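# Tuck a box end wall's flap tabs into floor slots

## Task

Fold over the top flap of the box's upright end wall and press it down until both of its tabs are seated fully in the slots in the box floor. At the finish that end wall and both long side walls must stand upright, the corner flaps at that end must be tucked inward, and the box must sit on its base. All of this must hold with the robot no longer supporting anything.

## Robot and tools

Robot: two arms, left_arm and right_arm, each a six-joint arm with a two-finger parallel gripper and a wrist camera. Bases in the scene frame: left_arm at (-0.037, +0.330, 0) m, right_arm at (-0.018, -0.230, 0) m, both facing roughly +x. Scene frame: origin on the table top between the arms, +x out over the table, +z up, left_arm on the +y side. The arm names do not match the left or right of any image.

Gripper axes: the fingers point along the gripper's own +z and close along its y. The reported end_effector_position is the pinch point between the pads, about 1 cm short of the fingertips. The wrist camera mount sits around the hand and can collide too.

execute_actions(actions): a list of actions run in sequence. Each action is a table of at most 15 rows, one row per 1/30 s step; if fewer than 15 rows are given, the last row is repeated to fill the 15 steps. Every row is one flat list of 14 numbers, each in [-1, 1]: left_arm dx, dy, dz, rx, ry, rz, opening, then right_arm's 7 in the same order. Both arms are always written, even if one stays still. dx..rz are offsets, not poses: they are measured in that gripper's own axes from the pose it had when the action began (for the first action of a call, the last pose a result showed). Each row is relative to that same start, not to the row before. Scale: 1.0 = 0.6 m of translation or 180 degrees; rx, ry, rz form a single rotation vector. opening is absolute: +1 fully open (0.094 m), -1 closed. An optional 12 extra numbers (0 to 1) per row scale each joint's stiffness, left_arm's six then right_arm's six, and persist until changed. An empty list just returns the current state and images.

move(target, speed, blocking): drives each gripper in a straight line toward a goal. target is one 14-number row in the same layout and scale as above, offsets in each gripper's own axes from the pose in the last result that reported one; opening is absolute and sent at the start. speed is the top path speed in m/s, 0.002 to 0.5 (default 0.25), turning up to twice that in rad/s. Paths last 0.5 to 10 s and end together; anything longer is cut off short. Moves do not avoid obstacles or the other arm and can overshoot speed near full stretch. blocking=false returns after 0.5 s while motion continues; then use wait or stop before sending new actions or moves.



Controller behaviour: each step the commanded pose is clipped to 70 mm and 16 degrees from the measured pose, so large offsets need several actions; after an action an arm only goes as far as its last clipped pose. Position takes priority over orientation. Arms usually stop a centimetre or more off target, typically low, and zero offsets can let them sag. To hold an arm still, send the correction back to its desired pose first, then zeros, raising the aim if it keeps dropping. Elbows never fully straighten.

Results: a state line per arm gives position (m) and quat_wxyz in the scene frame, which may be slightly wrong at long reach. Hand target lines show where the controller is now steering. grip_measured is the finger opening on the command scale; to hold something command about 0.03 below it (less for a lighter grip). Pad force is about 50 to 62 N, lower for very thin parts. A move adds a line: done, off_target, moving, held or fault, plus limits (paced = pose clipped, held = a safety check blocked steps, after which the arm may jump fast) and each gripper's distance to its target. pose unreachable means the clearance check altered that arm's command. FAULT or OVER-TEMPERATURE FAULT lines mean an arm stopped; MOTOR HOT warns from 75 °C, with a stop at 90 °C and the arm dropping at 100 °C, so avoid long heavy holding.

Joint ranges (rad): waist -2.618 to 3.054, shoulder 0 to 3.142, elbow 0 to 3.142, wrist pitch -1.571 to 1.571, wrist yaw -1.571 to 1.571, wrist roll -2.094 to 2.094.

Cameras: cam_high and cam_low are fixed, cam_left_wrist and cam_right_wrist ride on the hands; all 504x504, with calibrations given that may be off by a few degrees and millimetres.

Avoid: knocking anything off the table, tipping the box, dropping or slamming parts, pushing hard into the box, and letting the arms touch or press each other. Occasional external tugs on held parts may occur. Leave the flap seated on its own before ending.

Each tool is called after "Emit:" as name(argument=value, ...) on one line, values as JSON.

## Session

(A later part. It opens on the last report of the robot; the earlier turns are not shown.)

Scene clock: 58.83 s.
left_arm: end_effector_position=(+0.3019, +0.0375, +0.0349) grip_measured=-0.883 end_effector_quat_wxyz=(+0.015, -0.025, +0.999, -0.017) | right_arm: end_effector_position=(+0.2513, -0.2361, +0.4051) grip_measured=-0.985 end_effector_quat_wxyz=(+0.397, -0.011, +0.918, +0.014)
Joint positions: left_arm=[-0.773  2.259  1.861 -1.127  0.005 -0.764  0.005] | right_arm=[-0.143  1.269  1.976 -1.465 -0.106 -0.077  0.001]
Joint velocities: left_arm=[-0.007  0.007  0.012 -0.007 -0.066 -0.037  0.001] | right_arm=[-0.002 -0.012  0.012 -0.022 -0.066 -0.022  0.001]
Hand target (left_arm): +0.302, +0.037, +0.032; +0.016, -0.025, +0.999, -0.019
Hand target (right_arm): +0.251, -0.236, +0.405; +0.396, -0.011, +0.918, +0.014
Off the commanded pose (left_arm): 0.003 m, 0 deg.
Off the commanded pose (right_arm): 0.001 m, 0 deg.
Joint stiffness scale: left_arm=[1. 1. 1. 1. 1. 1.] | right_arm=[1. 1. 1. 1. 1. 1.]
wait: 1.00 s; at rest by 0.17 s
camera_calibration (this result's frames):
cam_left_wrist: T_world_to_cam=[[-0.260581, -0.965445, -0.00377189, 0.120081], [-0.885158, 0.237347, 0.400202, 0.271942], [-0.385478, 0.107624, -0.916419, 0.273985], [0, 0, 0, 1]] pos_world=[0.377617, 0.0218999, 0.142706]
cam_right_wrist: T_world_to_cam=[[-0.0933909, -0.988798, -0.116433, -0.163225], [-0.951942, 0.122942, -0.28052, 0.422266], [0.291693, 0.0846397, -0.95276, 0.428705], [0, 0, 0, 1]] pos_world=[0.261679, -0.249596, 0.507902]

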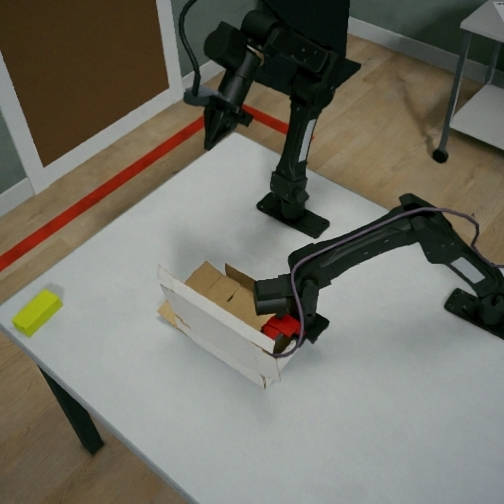

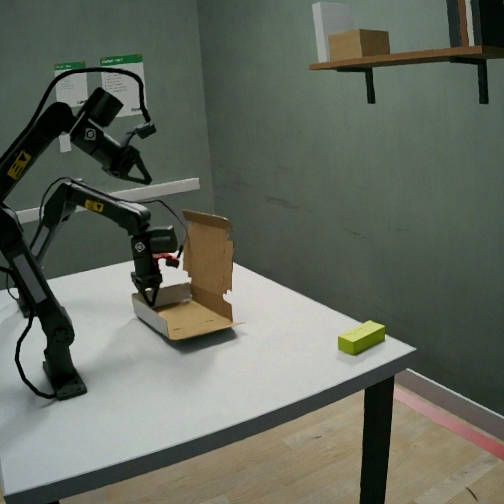

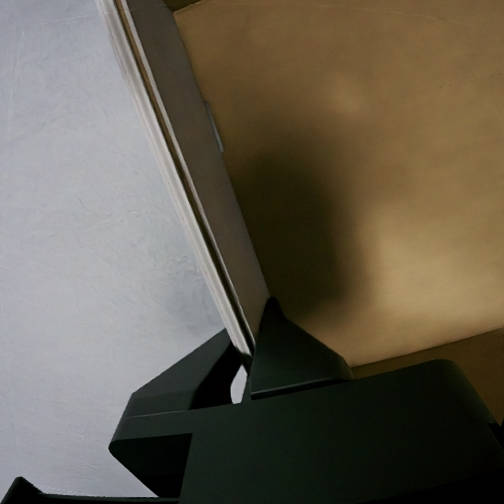

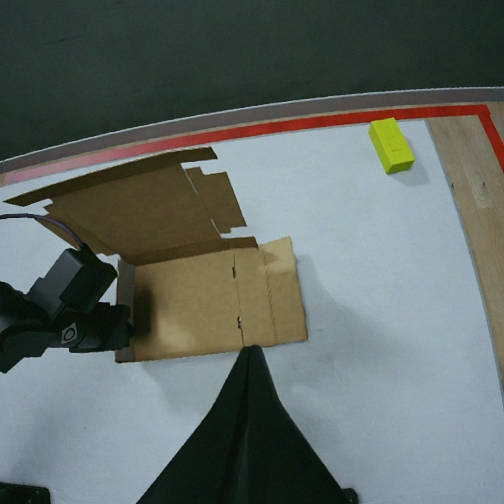

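Emit:
move(target=[0,0,0.012,0,0,0,-1, 0,0,0,0,0,0,-1], speed=0.02)

Emit:
move(target=[0,0,0,0,0,0,-0.5, 0,0,0,0,0,0,-1])

Emit:
move(target=[0,0,-0.09,0,0,0,-0.5, 0,0,0,0,0,0,-1], speed=0.08)

Scene clock: 61.93 s.
left_arm: end_effector_position=(+0.3030, +0.0366, +0.0350) grip_measured=-0.883 end_effector_quat_wxyz=(+0.017, -0.025, +0.999, -0.019) | right_arm: end_effector_position=(+0.2516, -0.2362, +0.4055) grip_measured=-0.985 end_effector_quat_wxyz=(+0.398, -0.011, +0.917, +0.014)
Joint positions: left_arm=[-0.773  2.259  1.861 -1.122  0.005 -0.764  0.005] | right_arm=[-0.143  1.269  1.976 -1.463 -0.106 -0.077  0.001]
Joint velocities: left_arm=[-0.002 -0.012 -0.002 -0.007 -0.051  0.066  0.001] | right_arm=[ 0.002  0.002 -0.007 -0.066 -0.022  0.022 -0.001]
Hand target (left_arm): +0.302, +0.037, +0.028; +0.015, -0.025, +0.999, -0.017
Hand target (right_arm): +0.251, -0.236, +0.405; +0.397, -0.011, +0.918, +0.014
Off the commanded pose (left_arm): 0.007 m, 0 deg.
Off the commanded pose (right_arm): 0.000 m, 0 deg.
Joint stiffness scale: left_arm=[1. 1. 1. 1. 1. 1.] | right_arm=[1. 1. 1. 1. 1. 1.]
move: done
camera_calibration (this result's frames):
cam_left_wrist: T_world_to_cam=[[-0.26057, -0.965454, -0.00128544, 0.119374], [-0.88688, 0.238836, 0.395477, 0.273719], [-0.381508, 0.104189, -0.918475, 0.273556], [0, 0, 0, 1]] pos_world=[0.378225, 0.0213746, 0.143159]
cam_right_wrist: T_world_to_cam=[[-0.0931699, -0.98882, -0.116426, -0.16325], [-0.951408, 0.122889, -0.28235, 0.423269], [0.293501, 0.084462, -0.95222, 0.428224], [0, 0, 0, 1]] pos_world=[0.261807, -0.249609, 0.508267]

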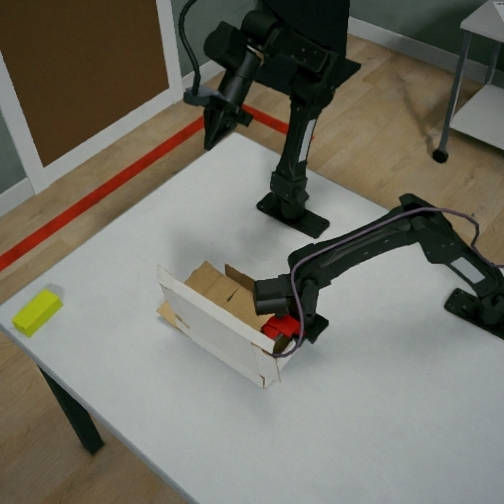

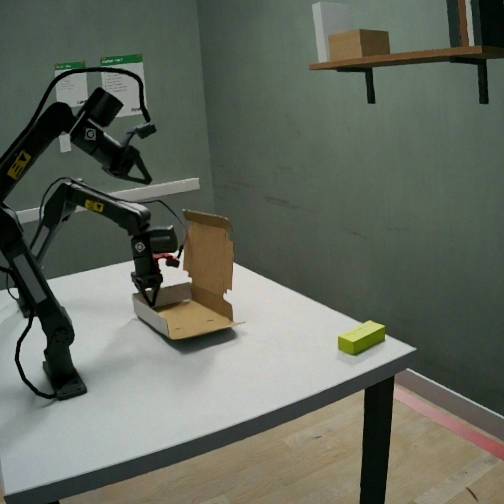

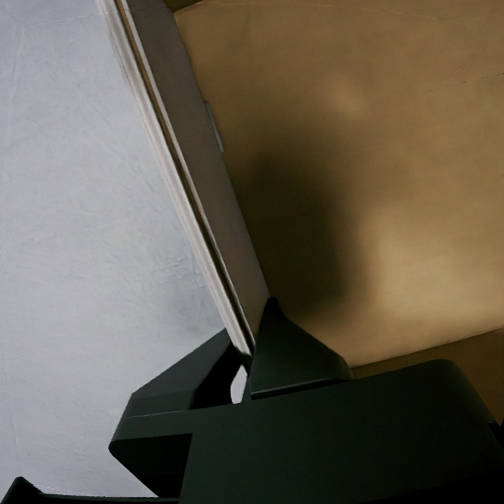

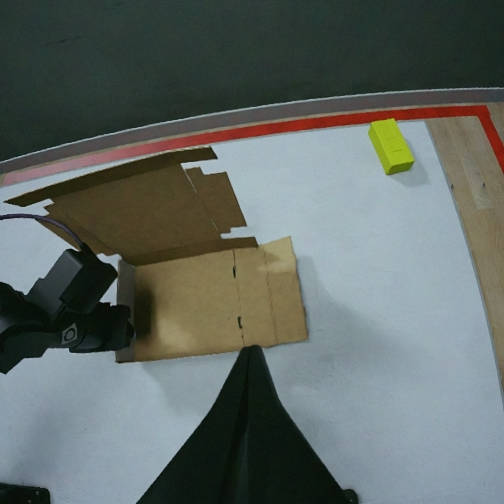

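Scene clock: 62.43 s.
left_arm: end_effector_position=(+0.3030, +0.0366, +0.0350) grip_measured=-0.502 end_effector_quat_wxyz=(+0.017, -0.025, +0.999, -0.019) | right_arm: end_effector_position=(+0.2520, -0.2362, +0.4058) grip_measured=-0.985 end_effector_quat_wxyz=(+0.399, -0.011, +0.917, +0.014)
Joint positions: left_arm=[-0.773  2.259  1.861 -1.122  0.005 -0.764  0.023] | right_arm=[-0.143  1.269  1.976 -1.461 -0.106 -0.077  0.001]
Joint velocities: left_arm=[-0.007 -0.012 -0.012 -0.007  0.051 -0.007  0.   ] | right_arm=[ 0.002 -0.027 -0.007  0.051 -0.051  0.081 -0.001]
Hand target (left_arm): +0.303, +0.037, +0.035; +0.017, -0.025, +0.999, -0.019
Hand target (right_arm): +0.252, -0.236, +0.405; +0.398, -0.011, +0.917, +0.014
Off the commanded pose (left_arm): 0.000 m, 0 deg.
Off the commanded pose (right_arm): 0.000 m, 0 deg.
Joint stiffness scale: left_arm=[1. 1. 1. 1. 1. 1.] | right_arm=[1. 1. 1. 1. 1. 1.]
move: done
camera_calibration (this result's frames):
cam_left_wrist: T_world_to_cam=[[-0.26057, -0.965454, -0.00128544, 0.119374], [-0.88688, 0.238836, 0.395477, 0.273719], [-0.381508, 0.104189, -0.918475, 0.273556], [0, 0, 0, 1]] pos_world=[0.378225, 0.0213746, 0.143159]
cam_right_wrist: T_world_to_cam=[[-0.0929489, -0.988841, -0.116418, -0.163275], [-0.95087, 0.122836, -0.284178, 0.424271], [0.295308, 0.0842844, -0.951677, 0.427742], [0, 0, 0, 1]] pos_world=[0.261935, -0.249621, 0.508633]

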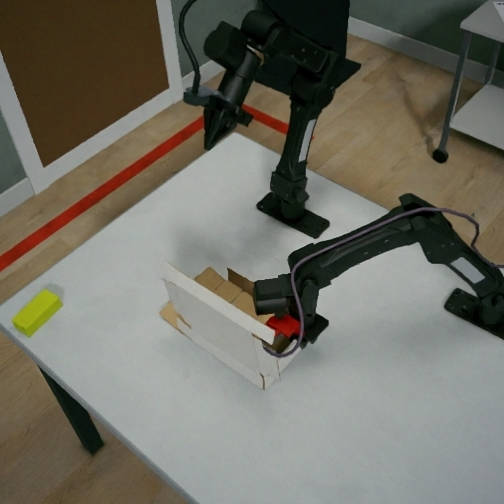

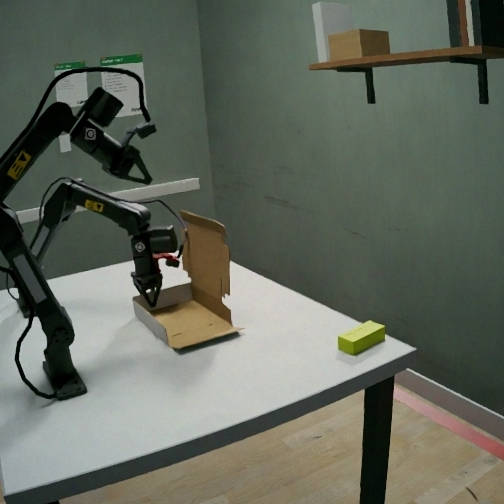

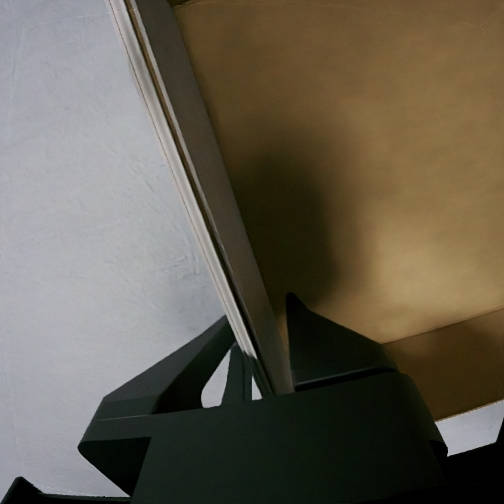

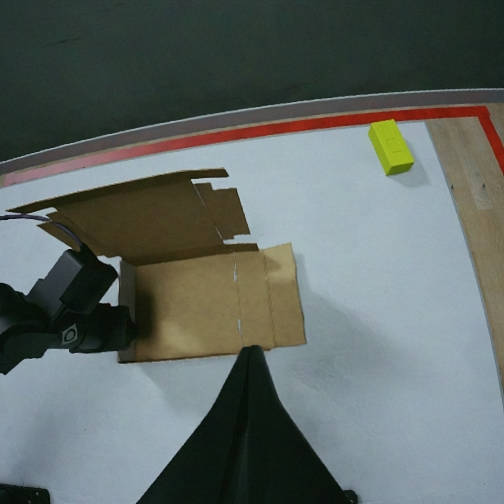

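Scene clock: 63.67 s.
left_arm: end_effector_position=(+0.2968, +0.0420, +0.0733) grip_measured=-0.502 end_effector_quat_wxyz=(+0.004, -0.025, +1.000, -0.007) | right_arm: end_effector_position=(+0.2524, -0.2362, +0.4062) grip_measured=-0.985 end_effector_quat_wxyz=(+0.400, -0.011, +0.916, +0.014)
Joint positions: left_arm=[-0.773  2.246  1.995 -1.303  0.005 -0.764  0.023] | right_arm=[-0.143  1.269  1.976 -1.459 -0.106 -0.077  0.001]
Joint velocities: left_arm=[ 0.002 -0.012 -0.012 -0.007  0.022  0.037  0.   ] | right_arm=[-0.002  0.002 -0.007 -0.022  0.007 -0.007 -0.001]
Hand target (left_arm): +0.301, +0.040, +0.089; +0.018, -0.025, +0.999, -0.019
Hand target (right_arm): +0.252, -0.236, +0.406; +0.399, -0.011, +0.917, +0.014
Off the commanded pose (left_arm): 0.017 m, 2 deg.
Off the commanded pose (right_arm): 0.001 m, 0 deg.
Joint stiffness scale: left_arm=[1. 1. 1. 1. 1. 1.] | right_arm=[1. 1. 1. 1. 1. 1.]
move: off_target (left_arm)
camera_calibration (this result's frames):
cam_left_wrist: T_world_to_cam=[[-0.260811, -0.965245, -0.0166976, 0.124188], [-0.875877, 0.229319, 0.424562, 0.246763], [-0.405977, 0.125355, -0.905245, 0.311235], [0, 0, 0, 1]] pos_world=[0.374878, 0.0242692, 0.179052]
cam_right_wrist: T_world_to_cam=[[-0.0926837, -0.988867, -0.116408, -0.163306], [-0.95022, 0.122773, -0.286371, 0.425472], [0.297475, 0.0840714, -0.951021, 0.42716], [0, 0, 0, 1]] pos_world=[0.262087, -0.249636, 0.509071]

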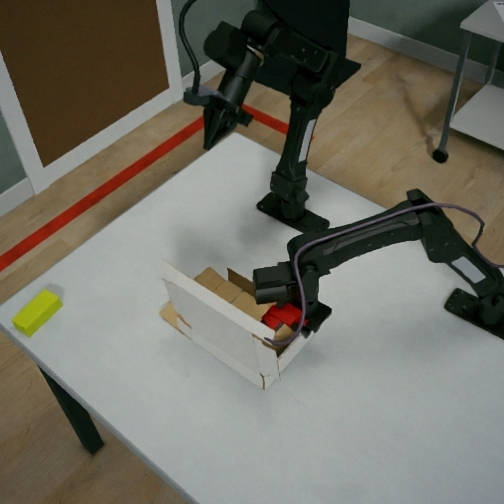

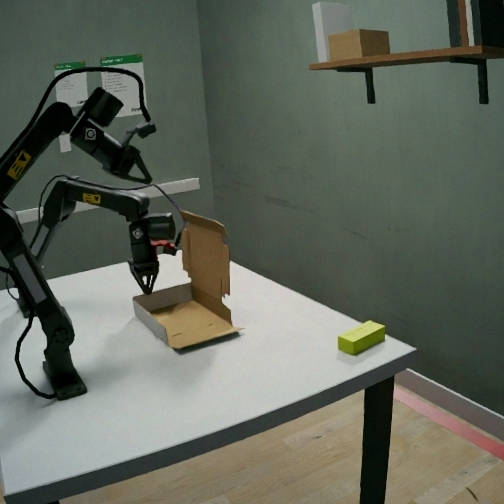

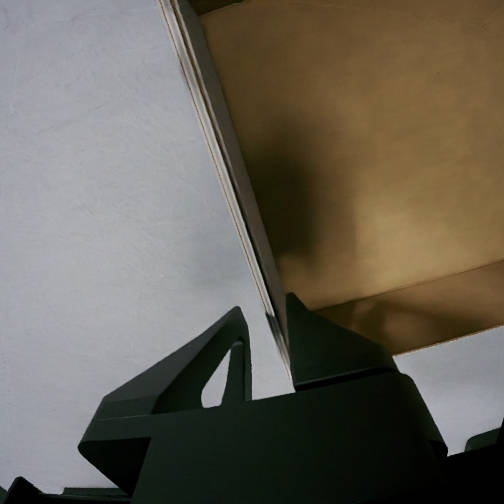

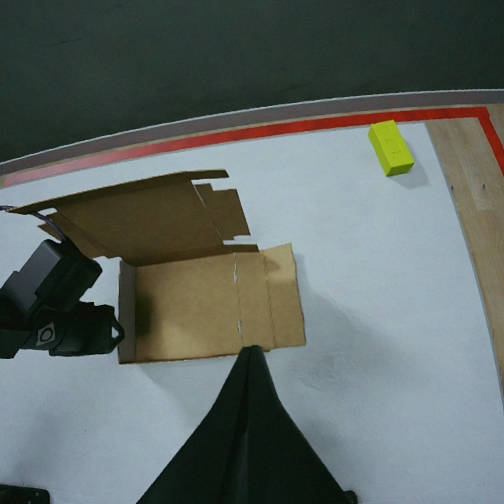

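Emit:
move(target=[0.04,-0.03,-0.1,0,0,0,-0.5, 0,0,0,0,0,0,-1], speed=0.1)

Emit:
zoom_image(camera="cam_left_wrist", region=[130, 0, 400, 330])

Emit:
zoom_image(camera="cam_low", region=[110, 250, 250, 360])

Scene clock: 68.60 s.
left_arm: end_effector_position=(+0.2730, +0.0287, +0.1274) grip_measured=-0.502 end_effector_quat_wxyz=(-0.001, -0.026, +1.000, -0.003) | right_arm: end_effector_position=(+0.2527, -0.2363, +0.4066) grip_measured=-0.985 end_effector_quat_wxyz=(+0.401, -0.011, +0.916, +0.014)
Joint positions: left_arm=[-0.832  2.246  2.211 -1.532  0.005 -0.824  0.023] | right_arm=[-0.143  1.269  1.976 -1.456 -0.106 -0.077  0.001]
Joint velocities: left_arm=[ 0.012  0.002  0.002  0.037  0.007 -0.037  0.001] | right_arm=[-0.002 -0.002  0.012 -0.066  0.022  0.037  0.   ]
Hand target (left_arm): +0.273, +0.025, +0.134; +0.005, -0.025, +1.000, -0.008
Hand target (right_arm): +0.252, -0.236, +0.406; +0.400, -0.011, +0.916, +0.014
Off the commanded pose (left_arm): 0.008 m, 1 deg.
Off the commanded pose (right_arm): 0.001 m, 0 deg.
Joint stiffness scale: left_arm=[1. 1. 1. 1. 1. 1.] | right_arm=[1. 1. 1. 1. 1. 1.]
move: done
camera_calibration (this result's frames):
cam_left_wrist: T_world_to_cam=[[-0.260281, -0.965271, -0.0224769, 0.106696], [-0.871562, 0.224868, 0.435677, 0.20357], [-0.415492, 0.132989, -0.899822, 0.353891], [0, 0, 0, 1]] pos_world=[0.352233, 0.0101511, 0.232146]
cam_right_wrist: T_world_to_cam=[[-0.0924185, -0.988894, -0.116398, -0.163337], [-0.949565, 0.122708, -0.288562, 0.426671], [0.29964, 0.0838586, -0.95036, 0.426576], [0, 0, 0, 1]] pos_world=[0.262238, -0.249651, 0.50951]

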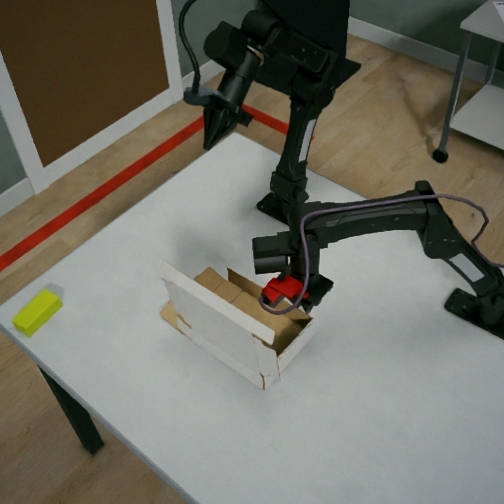

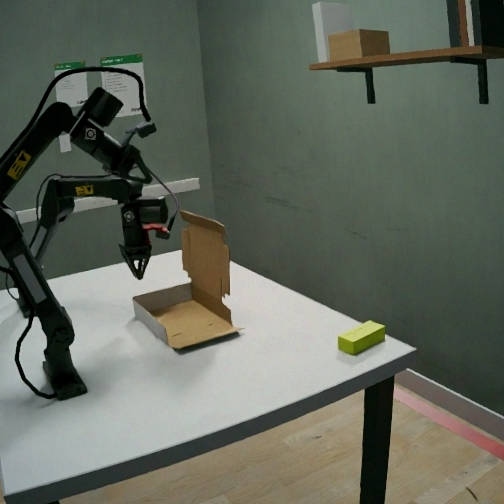

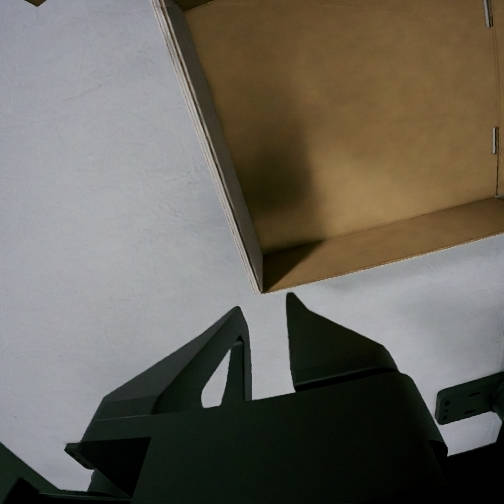

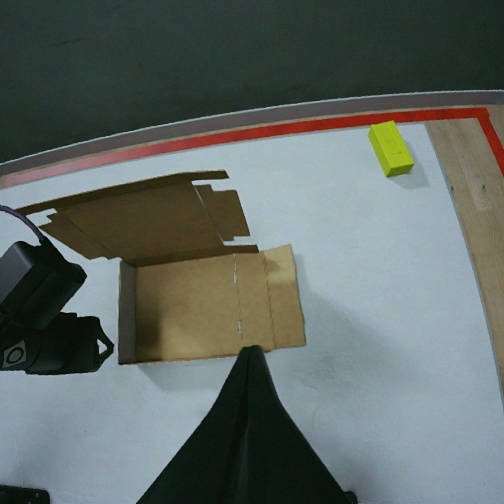

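Region (130, 0, 400, 330) of cam_left_wrist's 504x504 image, scaled by 1.527, with more detail than that image has; it fills the left 412 columns of this view, and the rest is white.

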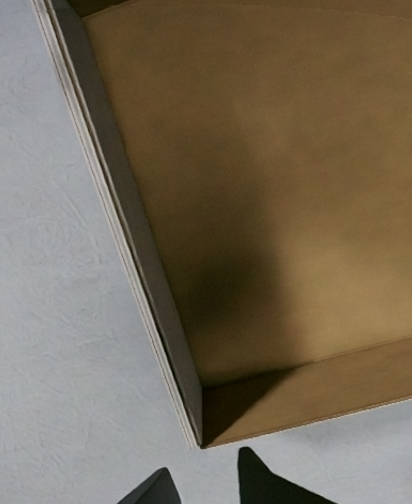

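Region (110, 250, 250, 360) of cam_low's 504x504 image, scaled by 3.600, with more detail than that image has; it fills the top 396 rows of this view, and the rest is white.

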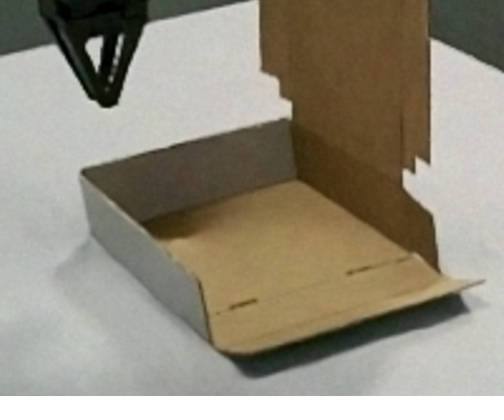

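Looks seated, no tabs visible.

Emit:
finished_scene(scene=1)

The scene is finished: the task was done.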